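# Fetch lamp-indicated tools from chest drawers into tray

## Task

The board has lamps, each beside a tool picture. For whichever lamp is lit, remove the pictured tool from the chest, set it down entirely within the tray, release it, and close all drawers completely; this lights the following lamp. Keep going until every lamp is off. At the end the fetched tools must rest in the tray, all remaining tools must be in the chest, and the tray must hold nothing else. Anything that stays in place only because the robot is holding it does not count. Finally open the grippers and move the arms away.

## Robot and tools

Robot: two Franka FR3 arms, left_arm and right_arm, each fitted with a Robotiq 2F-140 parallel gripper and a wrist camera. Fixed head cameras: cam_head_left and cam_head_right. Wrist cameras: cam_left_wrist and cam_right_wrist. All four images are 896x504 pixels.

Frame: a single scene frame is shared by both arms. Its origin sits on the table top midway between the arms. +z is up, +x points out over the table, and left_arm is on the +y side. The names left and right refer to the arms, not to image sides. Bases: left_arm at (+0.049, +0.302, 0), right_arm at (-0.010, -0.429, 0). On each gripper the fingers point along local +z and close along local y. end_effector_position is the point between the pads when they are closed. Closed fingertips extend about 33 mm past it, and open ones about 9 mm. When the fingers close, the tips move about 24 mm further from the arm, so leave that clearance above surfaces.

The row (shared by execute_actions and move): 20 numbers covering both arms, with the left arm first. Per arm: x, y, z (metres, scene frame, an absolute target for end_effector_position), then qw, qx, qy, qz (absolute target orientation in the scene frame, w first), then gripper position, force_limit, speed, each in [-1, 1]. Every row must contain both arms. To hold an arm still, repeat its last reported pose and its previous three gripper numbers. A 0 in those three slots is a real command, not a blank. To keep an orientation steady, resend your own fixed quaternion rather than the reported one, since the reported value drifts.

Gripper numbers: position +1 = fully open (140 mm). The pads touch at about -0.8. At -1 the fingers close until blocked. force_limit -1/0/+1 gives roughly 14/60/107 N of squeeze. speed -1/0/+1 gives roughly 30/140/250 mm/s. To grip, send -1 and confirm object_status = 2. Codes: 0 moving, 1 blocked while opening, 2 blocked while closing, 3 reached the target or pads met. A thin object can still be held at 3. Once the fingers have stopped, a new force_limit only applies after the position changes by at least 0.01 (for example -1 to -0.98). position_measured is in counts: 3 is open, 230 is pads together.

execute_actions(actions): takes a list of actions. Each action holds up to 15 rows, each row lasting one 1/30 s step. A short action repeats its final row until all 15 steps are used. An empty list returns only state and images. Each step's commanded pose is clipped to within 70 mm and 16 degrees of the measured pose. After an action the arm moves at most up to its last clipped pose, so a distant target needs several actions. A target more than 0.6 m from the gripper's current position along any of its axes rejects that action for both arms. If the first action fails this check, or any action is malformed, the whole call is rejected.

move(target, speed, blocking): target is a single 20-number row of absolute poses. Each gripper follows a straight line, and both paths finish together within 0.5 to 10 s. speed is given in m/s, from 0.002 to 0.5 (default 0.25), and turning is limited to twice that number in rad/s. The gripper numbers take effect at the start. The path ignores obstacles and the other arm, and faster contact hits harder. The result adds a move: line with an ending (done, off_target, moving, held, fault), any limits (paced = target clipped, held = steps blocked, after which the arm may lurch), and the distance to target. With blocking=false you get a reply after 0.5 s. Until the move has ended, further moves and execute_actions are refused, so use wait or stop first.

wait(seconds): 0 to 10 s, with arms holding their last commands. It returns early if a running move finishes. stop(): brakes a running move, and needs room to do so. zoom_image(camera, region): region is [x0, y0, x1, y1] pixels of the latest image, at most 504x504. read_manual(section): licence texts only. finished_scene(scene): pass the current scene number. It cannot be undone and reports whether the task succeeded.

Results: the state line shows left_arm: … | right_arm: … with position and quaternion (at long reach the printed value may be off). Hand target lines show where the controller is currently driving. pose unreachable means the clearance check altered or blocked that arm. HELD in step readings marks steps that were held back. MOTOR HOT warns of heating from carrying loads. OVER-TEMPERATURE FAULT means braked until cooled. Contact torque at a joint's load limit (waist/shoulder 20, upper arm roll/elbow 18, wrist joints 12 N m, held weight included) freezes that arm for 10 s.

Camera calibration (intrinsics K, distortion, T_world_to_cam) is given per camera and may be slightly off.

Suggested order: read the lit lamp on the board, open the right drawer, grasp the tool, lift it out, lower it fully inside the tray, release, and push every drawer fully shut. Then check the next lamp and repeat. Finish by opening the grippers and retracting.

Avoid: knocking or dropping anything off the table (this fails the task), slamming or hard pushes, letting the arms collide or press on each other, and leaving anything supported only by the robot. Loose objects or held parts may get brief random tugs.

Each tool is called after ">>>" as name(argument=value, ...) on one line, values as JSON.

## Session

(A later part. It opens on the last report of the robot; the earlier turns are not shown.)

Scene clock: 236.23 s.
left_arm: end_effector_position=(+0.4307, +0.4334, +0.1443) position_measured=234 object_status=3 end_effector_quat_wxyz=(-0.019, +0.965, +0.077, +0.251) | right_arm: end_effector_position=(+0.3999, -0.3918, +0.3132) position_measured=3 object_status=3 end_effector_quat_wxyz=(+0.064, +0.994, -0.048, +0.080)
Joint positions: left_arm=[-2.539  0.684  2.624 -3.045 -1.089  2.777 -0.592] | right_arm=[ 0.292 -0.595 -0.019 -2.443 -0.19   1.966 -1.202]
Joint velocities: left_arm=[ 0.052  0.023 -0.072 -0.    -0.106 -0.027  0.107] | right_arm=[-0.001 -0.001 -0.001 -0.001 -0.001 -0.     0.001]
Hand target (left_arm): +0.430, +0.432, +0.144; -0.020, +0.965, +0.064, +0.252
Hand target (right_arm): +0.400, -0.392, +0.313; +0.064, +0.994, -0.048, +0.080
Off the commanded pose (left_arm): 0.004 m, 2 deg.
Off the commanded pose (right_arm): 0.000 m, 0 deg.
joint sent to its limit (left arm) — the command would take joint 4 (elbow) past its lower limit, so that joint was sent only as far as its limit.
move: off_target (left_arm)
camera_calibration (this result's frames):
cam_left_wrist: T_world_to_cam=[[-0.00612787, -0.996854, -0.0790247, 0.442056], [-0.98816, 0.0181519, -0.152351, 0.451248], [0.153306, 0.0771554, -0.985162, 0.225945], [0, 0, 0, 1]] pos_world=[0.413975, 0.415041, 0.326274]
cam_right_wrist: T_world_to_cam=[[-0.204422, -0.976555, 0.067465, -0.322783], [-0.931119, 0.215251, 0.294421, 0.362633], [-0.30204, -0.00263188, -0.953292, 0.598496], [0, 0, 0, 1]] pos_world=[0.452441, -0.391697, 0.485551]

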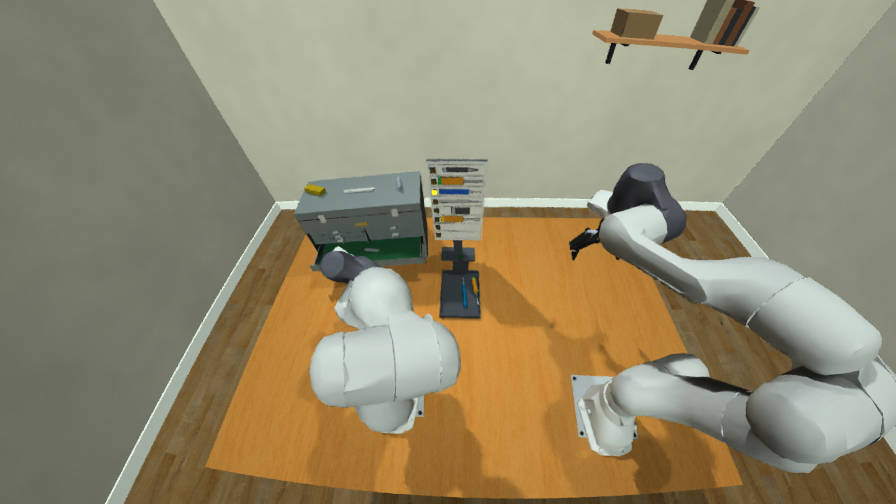

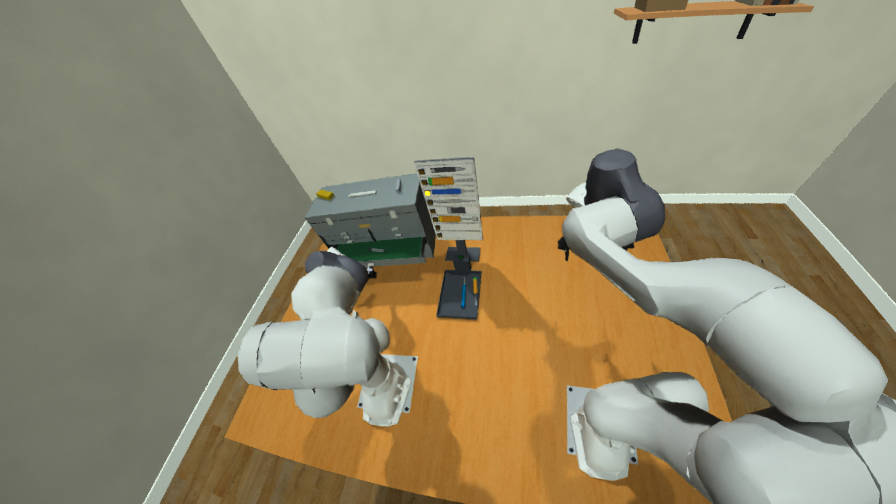

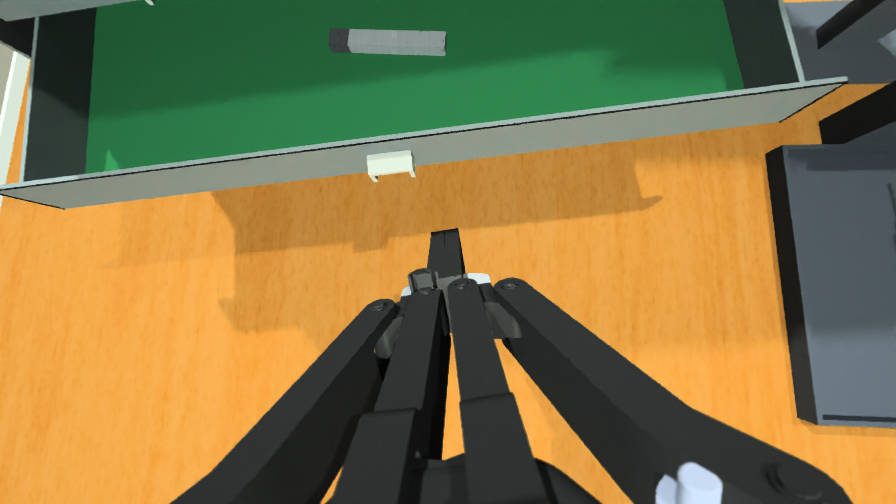

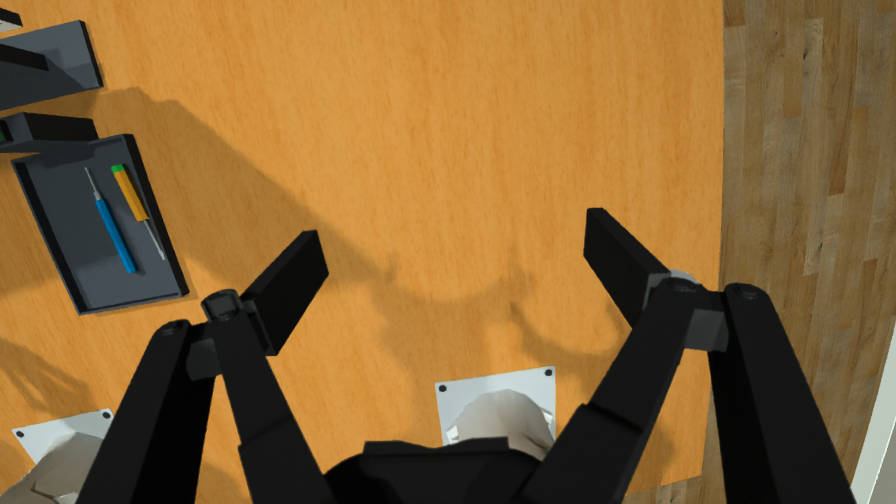

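>>> move(target=[0.62,0.43,0.13,-0.017,0.964,0.063,0.258,-1,0.3,0,0.4,-0.392,0.313,0.064,0.994,-0.048,0.08,1,0,0], speed=0.07)

Scene clock: 239.37 s.
left_arm: end_effector_position=(+0.6104, +0.4273, +0.1226) position_measured=234 object_status=3 end_effector_quat_wxyz=(-0.012, +0.965, +0.042, +0.258) | right_arm: end_effector_position=(+0.3999, -0.3918, +0.3132) position_measured=3 object_status=3 end_effector_quat_wxyz=(+0.064, +0.994, -0.048, +0.080)
Joint positions: left_arm=[-2.285  0.001  2.36  -2.59  -0.666  3.102 -0.862] | right_arm=[ 0.292 -0.595 -0.019 -2.443 -0.19   1.966 -1.202]
Joint velocities: left_arm=[ 0.017  0.001 -0.    -0.007  0.208 -0.005 -0.216] | right_arm=[-0.     0.001 -0.     0.    -0.    -0.    -0.   ]
Hand target (left_arm): +0.621, +0.425, +0.130; -0.009, +0.962, +0.060, +0.267
Hand target (right_arm): +0.400, -0.392, +0.313; +0.064, +0.994, -0.048, +0.080
Off the commanded pose (left_arm): 0.012 m, 2 deg.
Off the commanded pose (right_arm): 0.000 m, 0 deg.
move: off_target (left_arm)
camera_calibration (this result's frames):
cam_left_wrist: T_world_to_cam=[[-0.0751047, -0.993662, -0.0836364, 0.476687], [-0.982593, 0.0880369, -0.163584, 0.593722], [0.16991, 0.0698947, -0.982978, 0.170185], [0, 0, 0, 1]] pos_world=[0.590272, 0.409502, 0.30428]
cam_right_wrist: T_world_to_cam=[[-0.204422, -0.976555, 0.0674648, -0.322783], [-0.931119, 0.215251, 0.294421, 0.362633], [-0.30204, -0.00263172, -0.953292, 0.598496], [0, 0, 0, 1]] pos_world=[0.452441, -0.391698, 0.485551]

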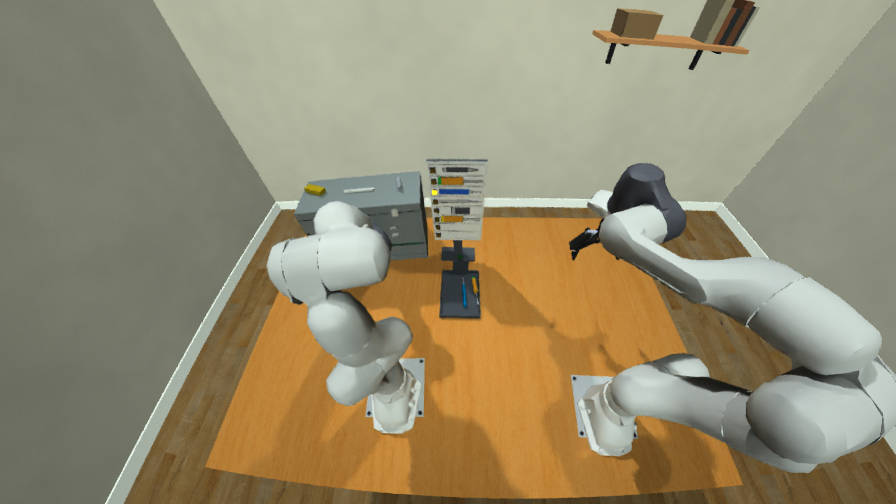

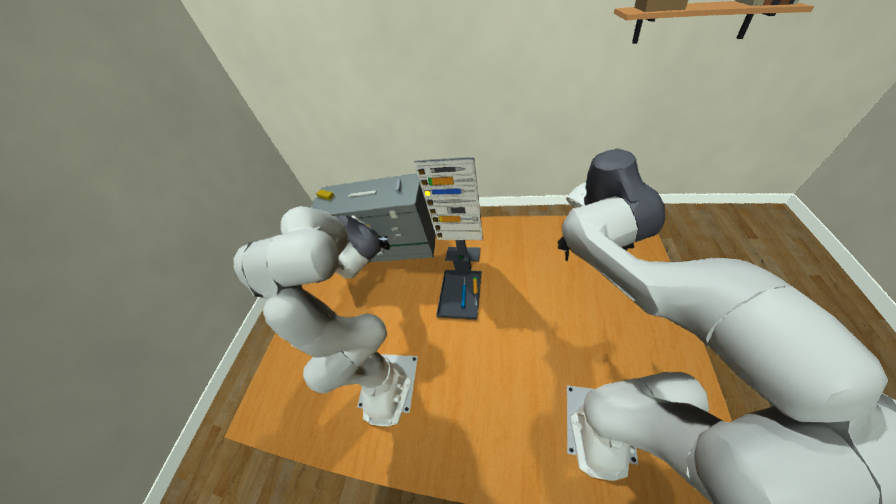

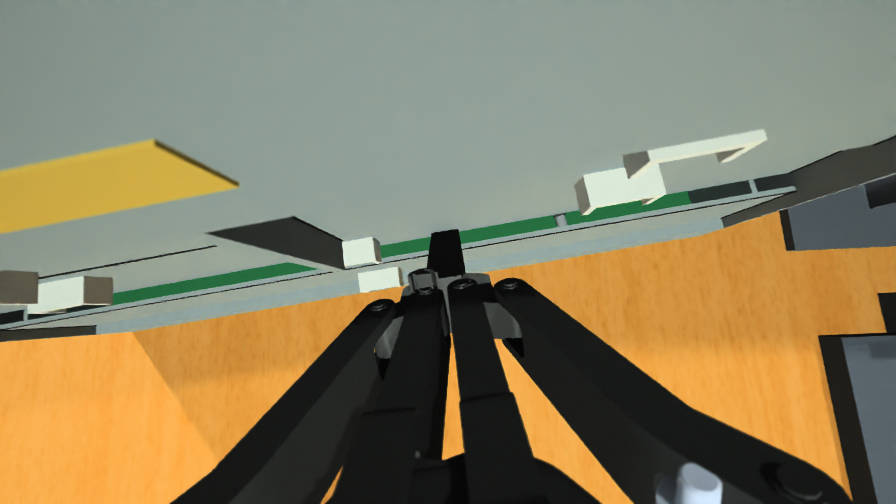

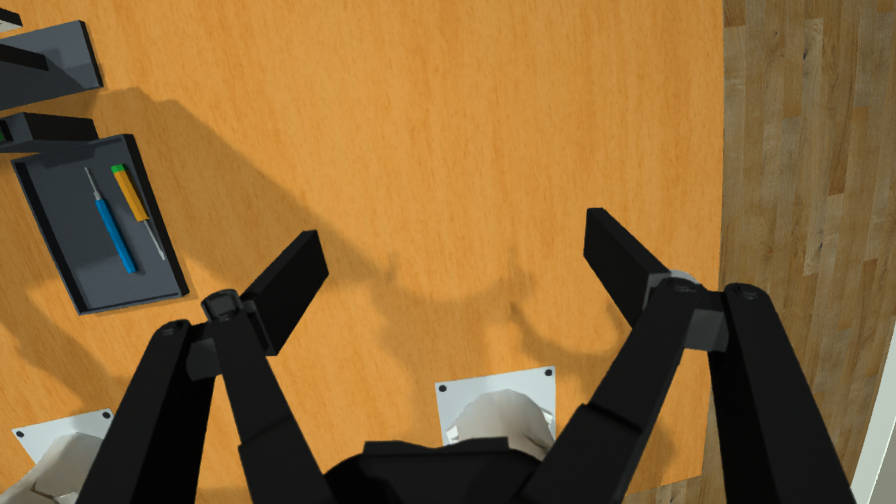

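>>> move(target=[0.57,0.43,0.13,-0.009,0.989,0.064,0.13,-1,0.3,0,0.4,-0.392,0.313,0.064,0.994,-0.048,0.08,1,0,0], speed=0.07)

>>> move(target=[0.58,0.43,0.08,-0.009,0.989,0.064,0.13,-1,0.3,0,0.4,-0.392,0.313,0.064,0.994,-0.048,0.08,1,0,0], speed=0.07)

>>> move(target=[0.63,0.43,0.08,-0.009,0.989,0.064,0.13,-1,0.3,0,0.4,-0.392,0.313,0.064,0.994,-0.048,0.08,1,0,0], speed=0.05)

Scene clock: 241.93 s.
left_arm: end_effector_position=(+0.5722, +0.4291, +0.1300) position_measured=234 object_status=3 end_effector_quat_wxyz=(-0.007, +0.989, +0.058, +0.134) | right_arm: end_effector_position=(+0.3999, -0.3918, +0.3132) position_measured=3 object_status=3 end_effector_quat_wxyz=(+0.064, +0.994, -0.048, +0.080)
Joint positions: left_arm=[-2.11   0.111  2.279 -2.508 -0.265  2.691 -1.24 ] | right_arm=[ 0.292 -0.595 -0.019 -2.443 -0.19   1.966 -1.202]
Joint velocities: left_arm=[ 0.002 -0.002 -0.003  0.002  0.006 -0.013 -0.03 ] | right_arm=[ 0.001  0.     0.001 -0.001  0.001  0.    -0.001]
Hand target (left_arm): +0.572, +0.429, +0.131; -0.007, +0.989, +0.063, +0.132
Hand target (right_arm): +0.400, -0.392, +0.313; +0.064, +0.994, -0.048, +0.080
Off the commanded pose (left_arm): 0.002 m, 1 deg.
Off the commanded pose (right_arm): 0.000 m, 0 deg.
move: done
camera_calibration (this result's frames):
cam_left_wrist: T_world_to_cam=[[-0.0617202, -0.997396, -0.0373048, 0.464081], [-0.994757, 0.0584171, 0.083945, 0.544736], [-0.0815472, 0.0422903, -0.995772, 0.341193], [0, 0, 0, 1]] pos_world=[0.598346, 0.416621, 0.311335]
cam_right_wrist: T_world_to_cam=[[-0.204422, -0.976555, 0.0674648, -0.322783], [-0.931119, 0.215251, 0.294421, 0.362633], [-0.30204, -0.00263178, -0.953292, 0.598496], [0, 0, 0, 1]] pos_world=[0.452441, -0.391698, 0.485551]

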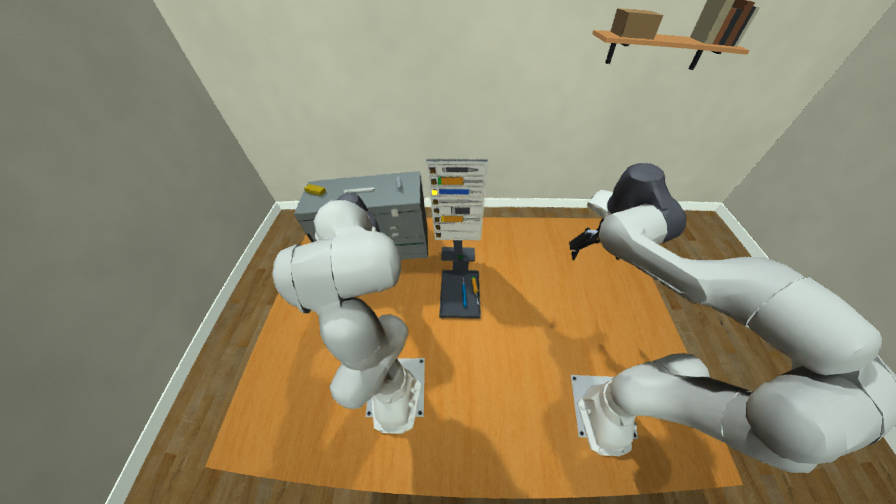

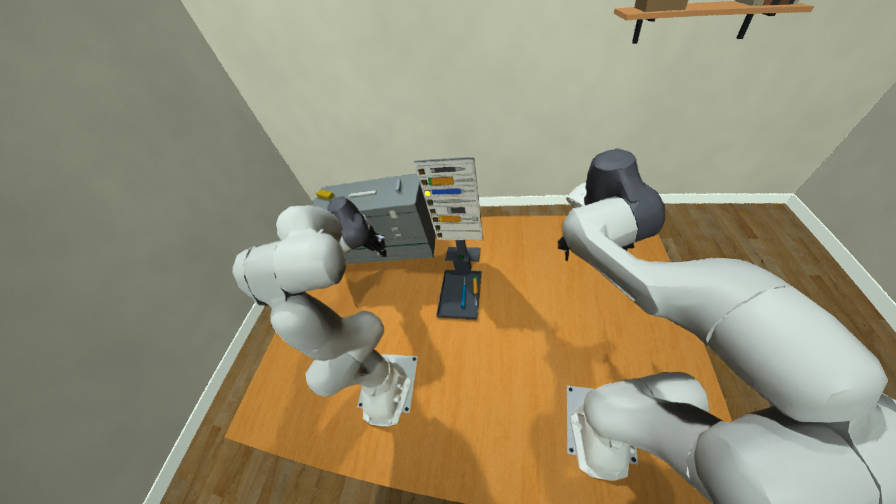

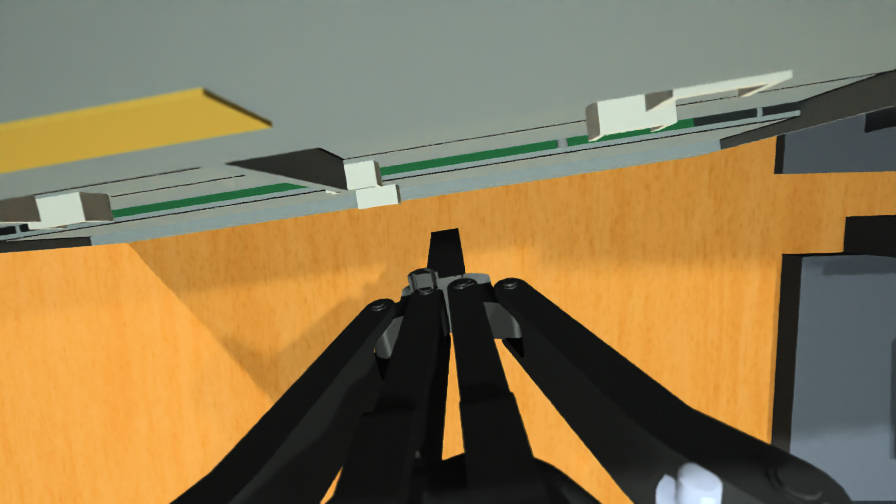

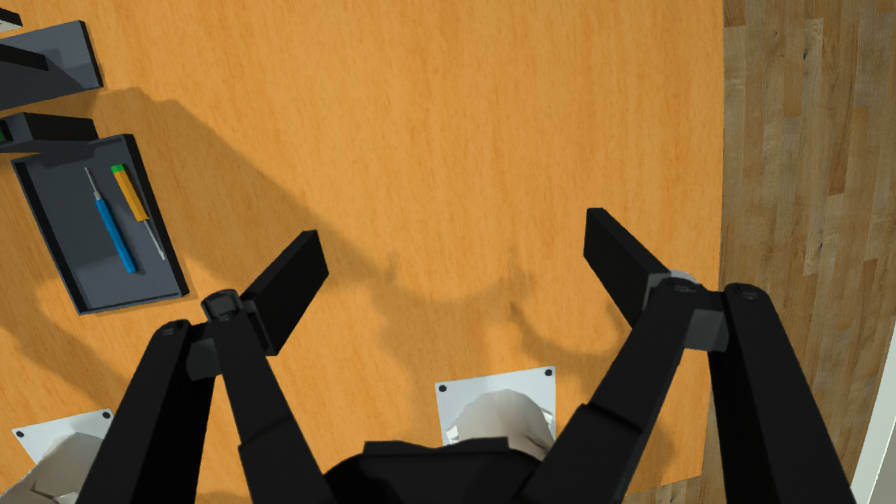

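Scene clock: 243.50 s.
left_arm: end_effector_position=(+0.5784, +0.4276, +0.0794) position_measured=234 object_status=3 end_effector_quat_wxyz=(-0.007, +0.990, +0.056, +0.129) | right_arm: end_effector_position=(+0.3999, -0.3918, +0.3132) position_measured=3 object_status=3 end_effector_quat_wxyz=(+0.064, +0.994, -0.048, +0.080)
Joint positions: left_arm=[-2.119 -0.089  2.315 -2.511  0.08   2.826 -1.488] | right_arm=[ 0.292 -0.595 -0.019 -2.443 -0.19   1.966 -1.202]
Joint velocities: left_arm=[-0.01  -0.001  0.006  0.001  0.012 -0.    -0.047] | right_arm=[ 0.     0.001 -0.    -0.     0.    -0.    -0.001]
Hand target (left_arm): +0.580, +0.428, +0.080; -0.007, +0.989, +0.063, +0.131
Hand target (right_arm): +0.400, -0.392, +0.313; +0.064, +0.994, -0.048, +0.080
Off the commanded pose (left_arm): 0.003 m, 1 deg.
Off the commanded pose (right_arm): 0.000 m, 0 deg.
move: done
camera_calibration (this result's frames):
cam_left_wrist: T_world_to_cam=[[-0.0658598, -0.997133, -0.0372693, 0.463415], [-0.993652, 0.0621243, 0.0937899, 0.552215], [-0.0912056, 0.0432097, -0.994894, 0.296477], [0, 0, 0, 1]] pos_world=[0.60627, 0.414969, 0.260442]
cam_right_wrist: T_world_to_cam=[[-0.204422, -0.976555, 0.0674649, -0.322783], [-0.93112, 0.21525, 0.294421, 0.362633], [-0.30204, -0.00263188, -0.953292, 0.598496], [0, 0, 0, 1]] pos_world=[0.452441, -0.391697, 0.485551]

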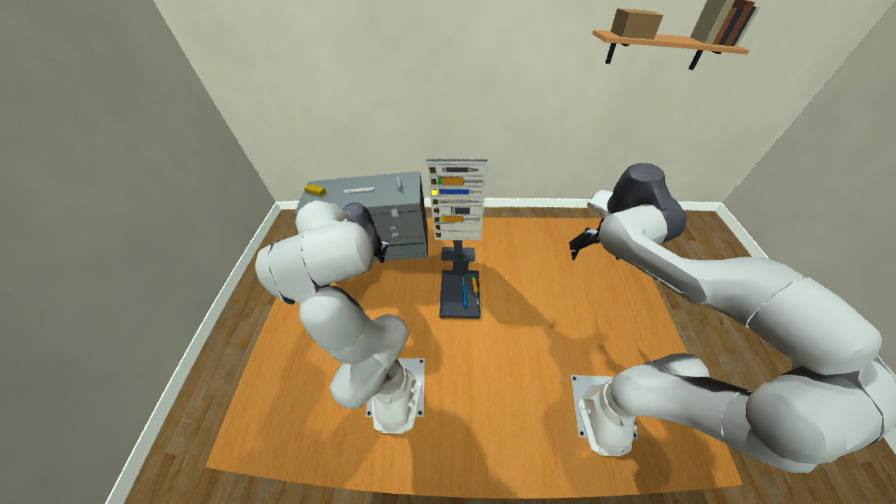

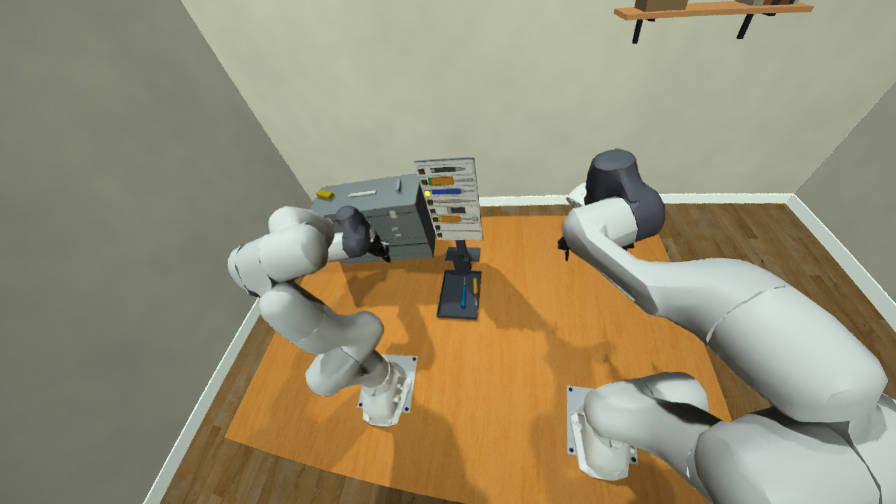

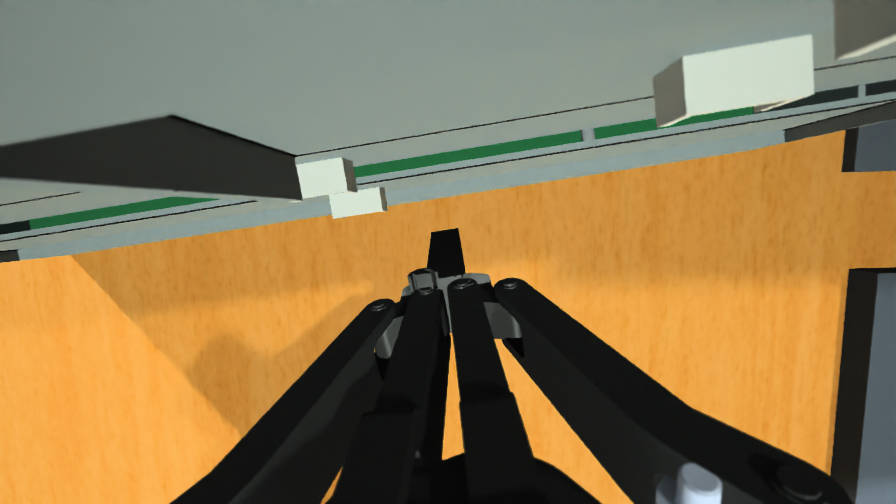

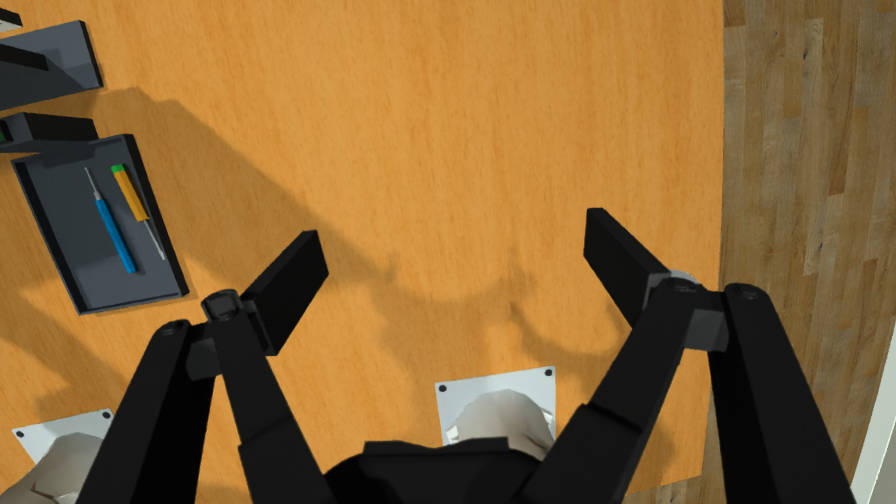

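Scene clock: 254.27 s.
left_arm: end_effector_position=(+0.5972, +0.4315, +0.0716) position_measured=234 object_status=3 end_effector_quat_wxyz=(-0.005, +0.991, +0.060, +0.122) | right_arm: end_effector_position=(+0.3999, -0.3918, +0.3132) position_measured=3 object_status=3 end_effector_quat_wxyz=(+0.064, +0.994, -0.048, +0.080)
Joint positions: left_arm=[-2.193 -0.178  2.399 -2.43   0.222  2.795 -1.6  ] | right_arm=[ 0.292 -0.595 -0.019 -2.443 -0.19   1.966 -1.202]
Joint velocities: left_arm=[-0.     0.001 -0.    -0.001  0.     0.    -0.   ] | right_arm=[ 0.     0.001  0.002 -0.001  0.    -0.    -0.   ]
Hand target (left_arm): +0.598, +0.431, +0.073; -0.006, +0.991, +0.059, +0.123
Hand target (right_arm): +0.400, -0.392, +0.313; +0.064, +0.994, -0.048, +0.080
Off the commanded pose (left_arm): 0.034 m, 1 deg.
Off the commanded pose (right_arm): 0.000 m, 0 deg.
TORQUE FAULT: the external load on joint 4 (elbow) of the left arm reached its load limit, and that arm stopped for 10 seconds. That time counts as 19 of the actions that you can send in this scene. A torque fault stops only its own arm. That arm's remaining commands of this call were not run. That arm's gripper holds where it stopped, with its grip as last carried out, and that arm accepts commands again: back off and push less far. That arm stops again, at the same cost, whenever a joint's load reaches its limit.
move: fault (left_arm)
camera_calibration (this result's frames):
cam_left_wrist: T_world_to_cam=[[-0.059043, -0.997766, -0.0312639, 0.463979], [-0.992637, 0.0553637, 0.107738, 0.572725], [-0.105767, 0.0373949, -0.993688, 0.301439], [0, 0, 0, 1]] pos_world=[0.627784, 0.419962, 0.252337]
cam_right_wrist: T_world_to_cam=[[-0.204422, -0.976555, 0.0674649, -0.322783], [-0.931119, 0.215251, 0.294421, 0.362633], [-0.30204, -0.00263184, -0.953291, 0.598496], [0, 0, 0, 1]] pos_world=[0.452441, -0.391698, 0.485551]

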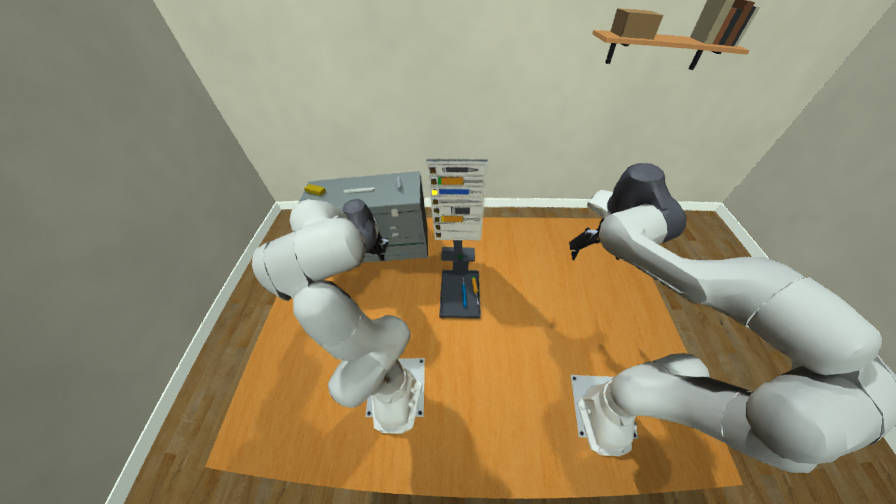

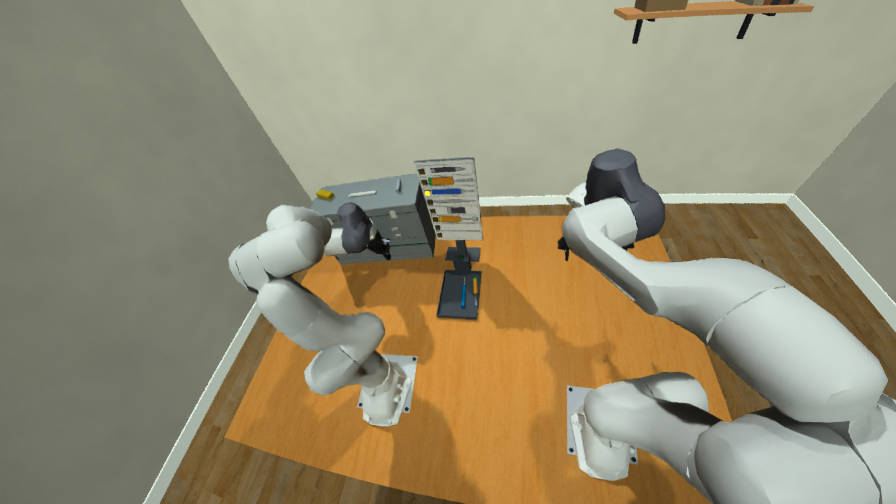

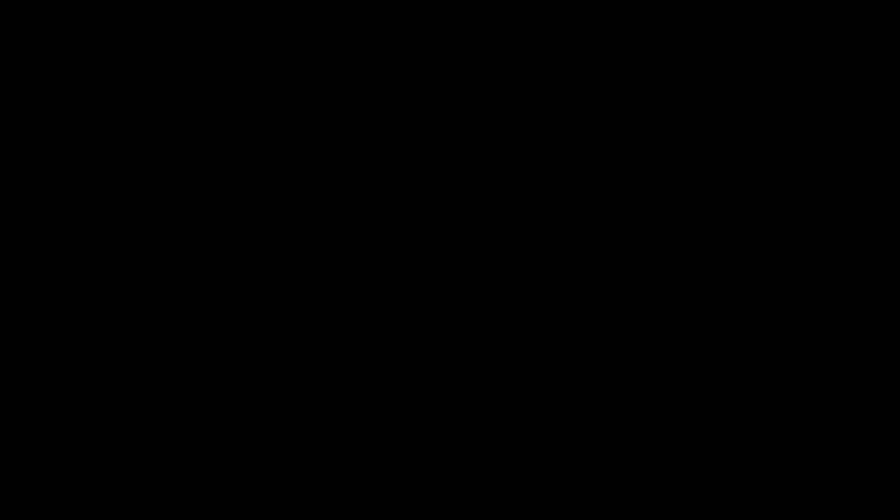

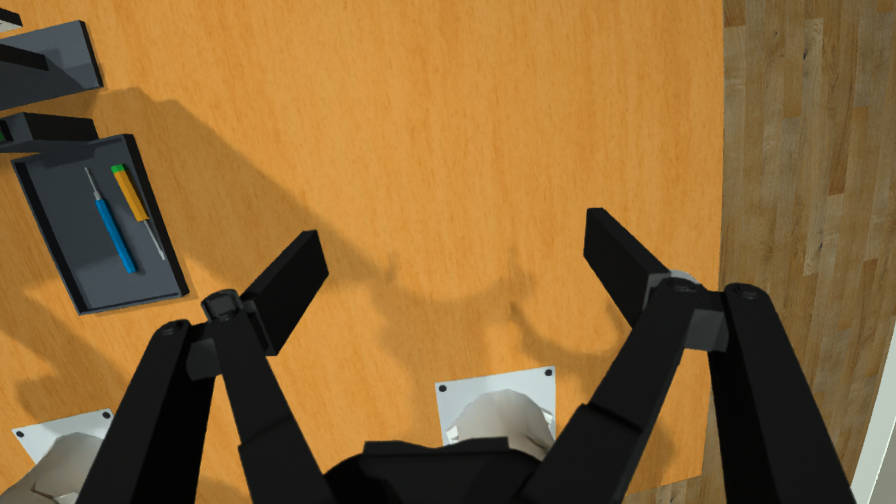

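>>> move(target=[0.55,0.465,0.09,-0.017,0.964,0.063,0.258,-1,0.3,0,0.4,-0.392,0.313,0.064,0.994,-0.048,0.08,1,0,0], speed=0.07)

Scene clock: 257.03 s.
left_arm: end_effector_position=(+0.5498, +0.4696, +0.0919) position_measured=234 object_status=3 end_effector_quat_wxyz=(-0.041, +0.966, +0.103, +0.233) | right_arm: end_effector_position=(+0.3999, -0.3918, +0.3132) position_measured=3 object_status=3 end_effector_quat_wxyz=(+0.064, +0.994, -0.048, +0.080)
Joint positions: left_arm=[-2.278  0.03   2.411 -2.712 -0.677  3.174 -0.911] | right_arm=[ 0.292 -0.595 -0.019 -2.443 -0.19   1.966 -1.202]
Joint velocities: left_arm=[-0.189 -0.009  0.17   0.044 -0.325 -0.041  0.322] | right_arm=[-0.001 -0.     0.    -0.     0.001 -0.    -0.001]
Hand target (left_arm): +0.548, +0.469, +0.090; -0.044, +0.969, +0.073, +0.230
Hand target (right_arm): +0.400, -0.392, +0.313; +0.064, +0.994, -0.048, +0.080
Off the commanded pose (left_arm): 0.005 m, 6 deg.
Off the commanded pose (right_arm): 0.000 m, 0 deg.
move: off_target (left_arm)
camera_calibration (this result's frames):
cam_left_wrist: T_world_to_cam=[[0.0528479, -0.993054, -0.10512, 0.442968], [-0.992491, -0.0406038, -0.115385, 0.5868], [0.110316, 0.110428, -0.987743, 0.161516], [0, 0, 0, 1]] pos_world=[0.541165, 0.445882, 0.273809]
cam_right_wrist: T_world_to_cam=[[-0.204422, -0.976555, 0.0674649, -0.322783], [-0.931119, 0.215251, 0.294421, 0.362633], [-0.30204, -0.00263182, -0.953292, 0.598496], [0, 0, 0, 1]] pos_world=[0.452441, -0.391697, 0.485551]

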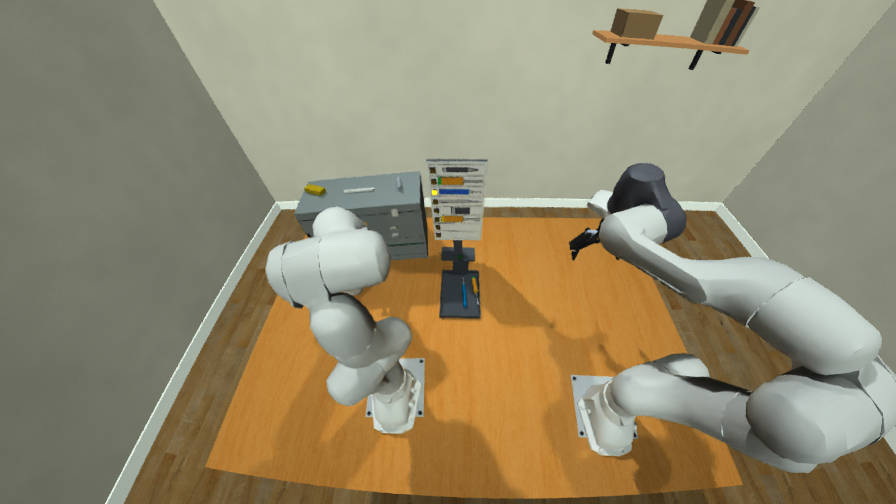

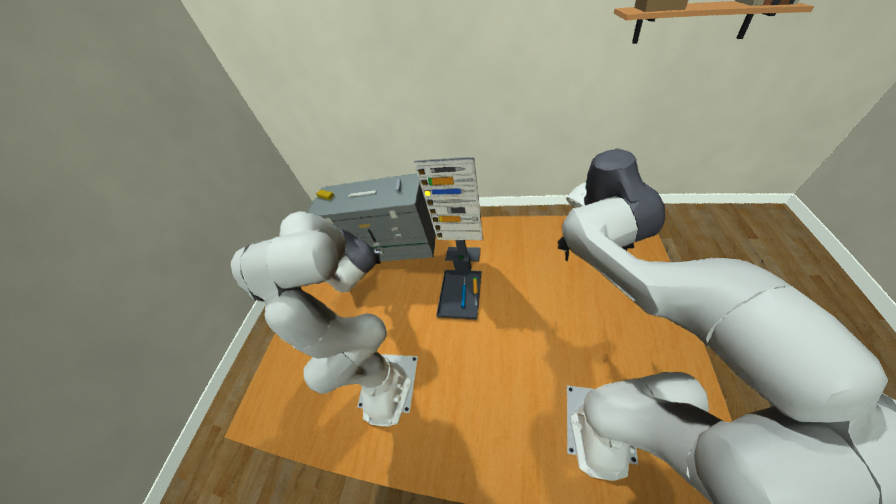

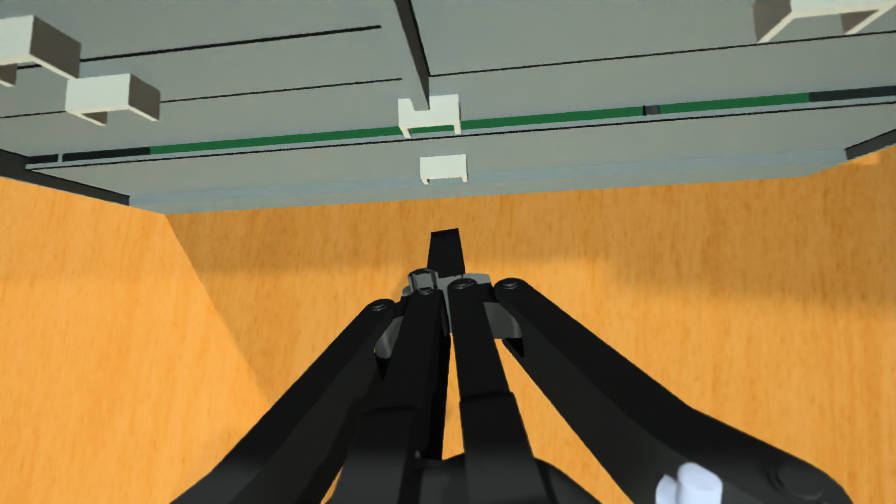

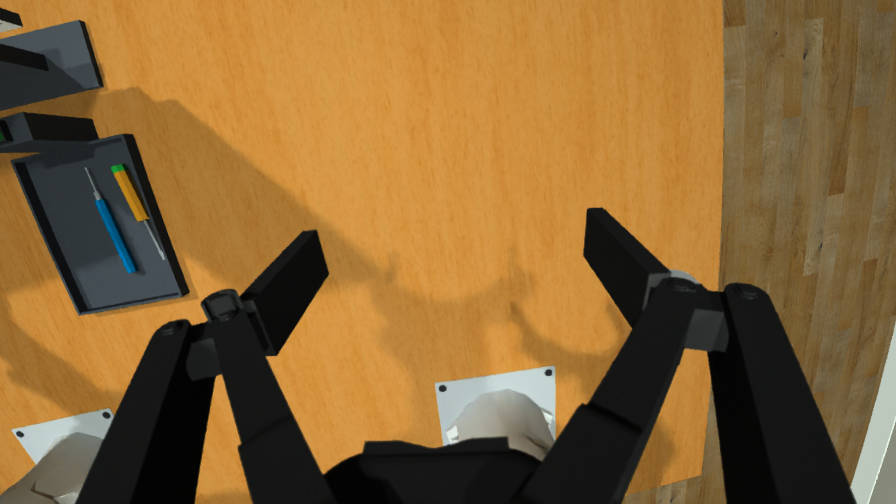

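>>> move(target=[0.60,0.472,0.085,-0.017,0.964,0.063,0.258,-1,0.3,0,0.4,-0.392,0.313,0.064,0.994,-0.048,0.08,1,0,0], speed=0.04)

Scene clock: 258.83 s.
left_arm: end_effector_position=(+0.5909, +0.4709, +0.0775) position_measured=234 object_status=3 end_effector_quat_wxyz=(-0.012, +0.966, +0.074, +0.247) | right_arm: end_effector_position=(+0.3999, -0.3918, +0.3132) position_measured=3 object_status=3 end_effector_quat_wxyz=(+0.064, +0.994, -0.048, +0.080)
Joint positions: left_arm=[-2.219 -0.144  2.374 -2.589 -0.7    3.205 -0.766] | right_arm=[ 0.292 -0.595 -0.019 -2.443 -0.19   1.966 -1.202]
Joint velocities: left_arm=[ 0.075 -0.011 -0.073 -0.001 -0.011  0.008  0.047] | right_arm=[ 0.001  0.001 -0.002  0.    -0.     0.001 -0.001]
Hand target (left_arm): +0.600, +0.471, +0.085; -0.018, +0.964, +0.064, +0.256
Hand target (right_arm): +0.400, -0.392, +0.313; +0.064, +0.994, -0.048, +0.080
Off the commanded pose (left_arm): 0.012 m, 2 deg.
Off the commanded pose (right_arm): 0.000 m, 0 deg.
move: off_target (left_arm)
camera_calibration (this result's frames):
cam_left_wrist: T_world_to_cam=[[-0.015287, -0.997694, -0.0661283, 0.479927], [-0.989199, 0.024733, -0.144478, 0.595557], [0.145781, 0.0632054, -0.987296, 0.143777], [0, 0, 0, 1]] pos_world=[0.575501, 0.455003, 0.259732]
cam_right_wrist: T_world_to_cam=[[-0.204422, -0.976555, 0.0674648, -0.322783], [-0.931119, 0.215251, 0.294421, 0.362633], [-0.30204, -0.00263173, -0.953292, 0.598496], [0, 0, 0, 1]] pos_world=[0.452441, -0.391698, 0.485551]

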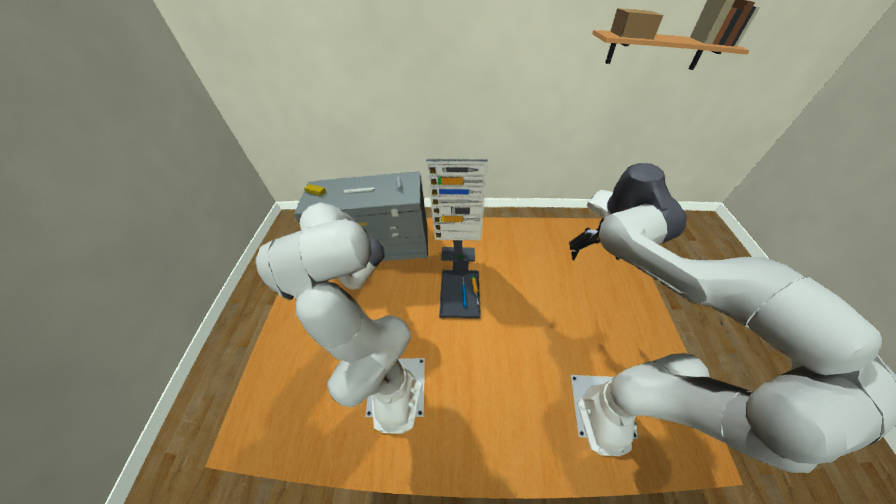

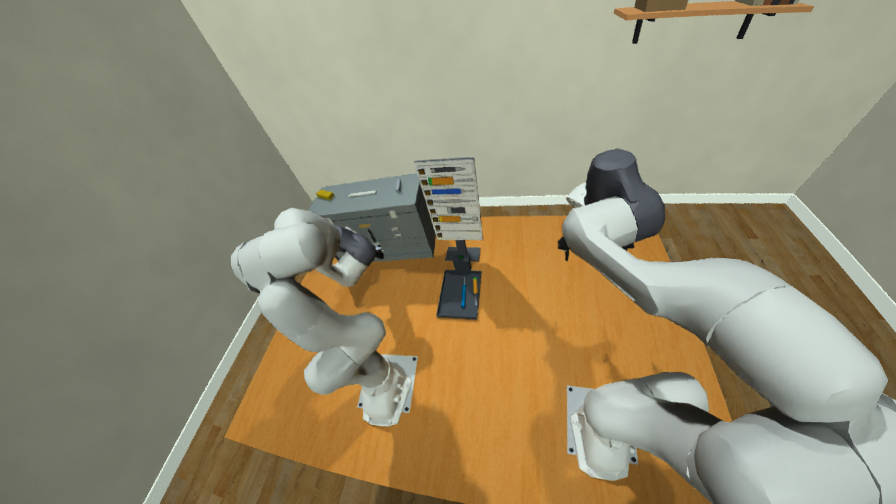

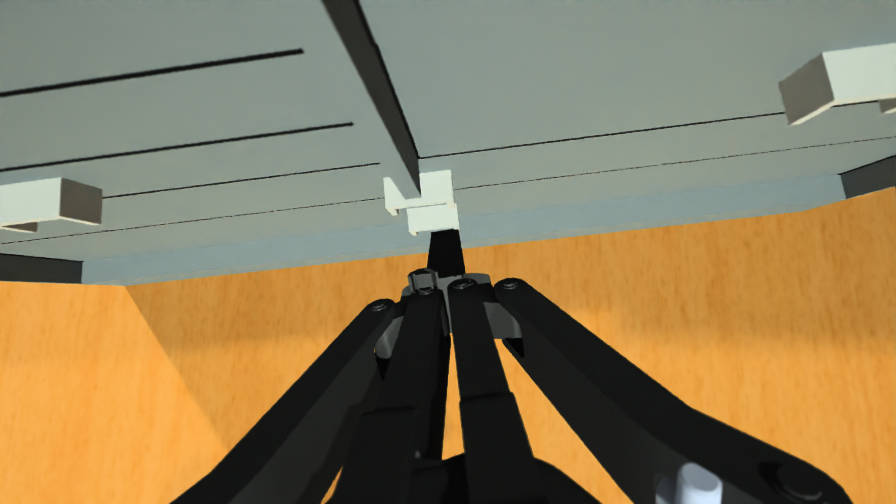

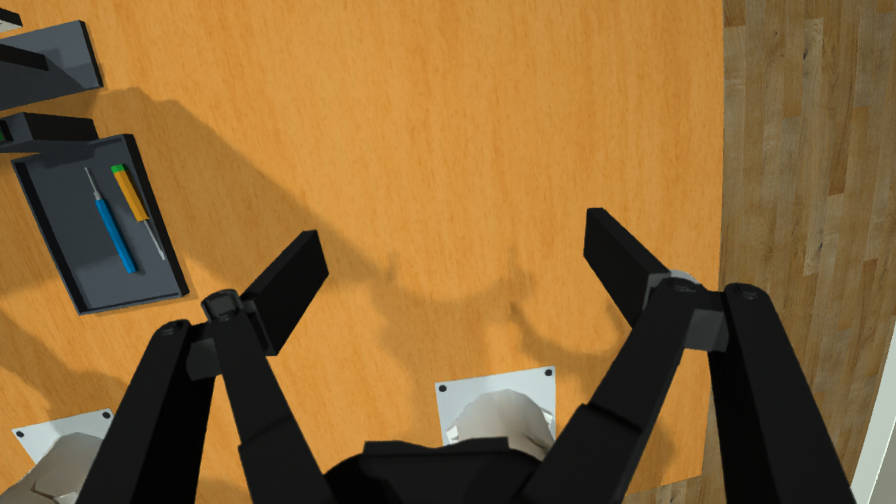

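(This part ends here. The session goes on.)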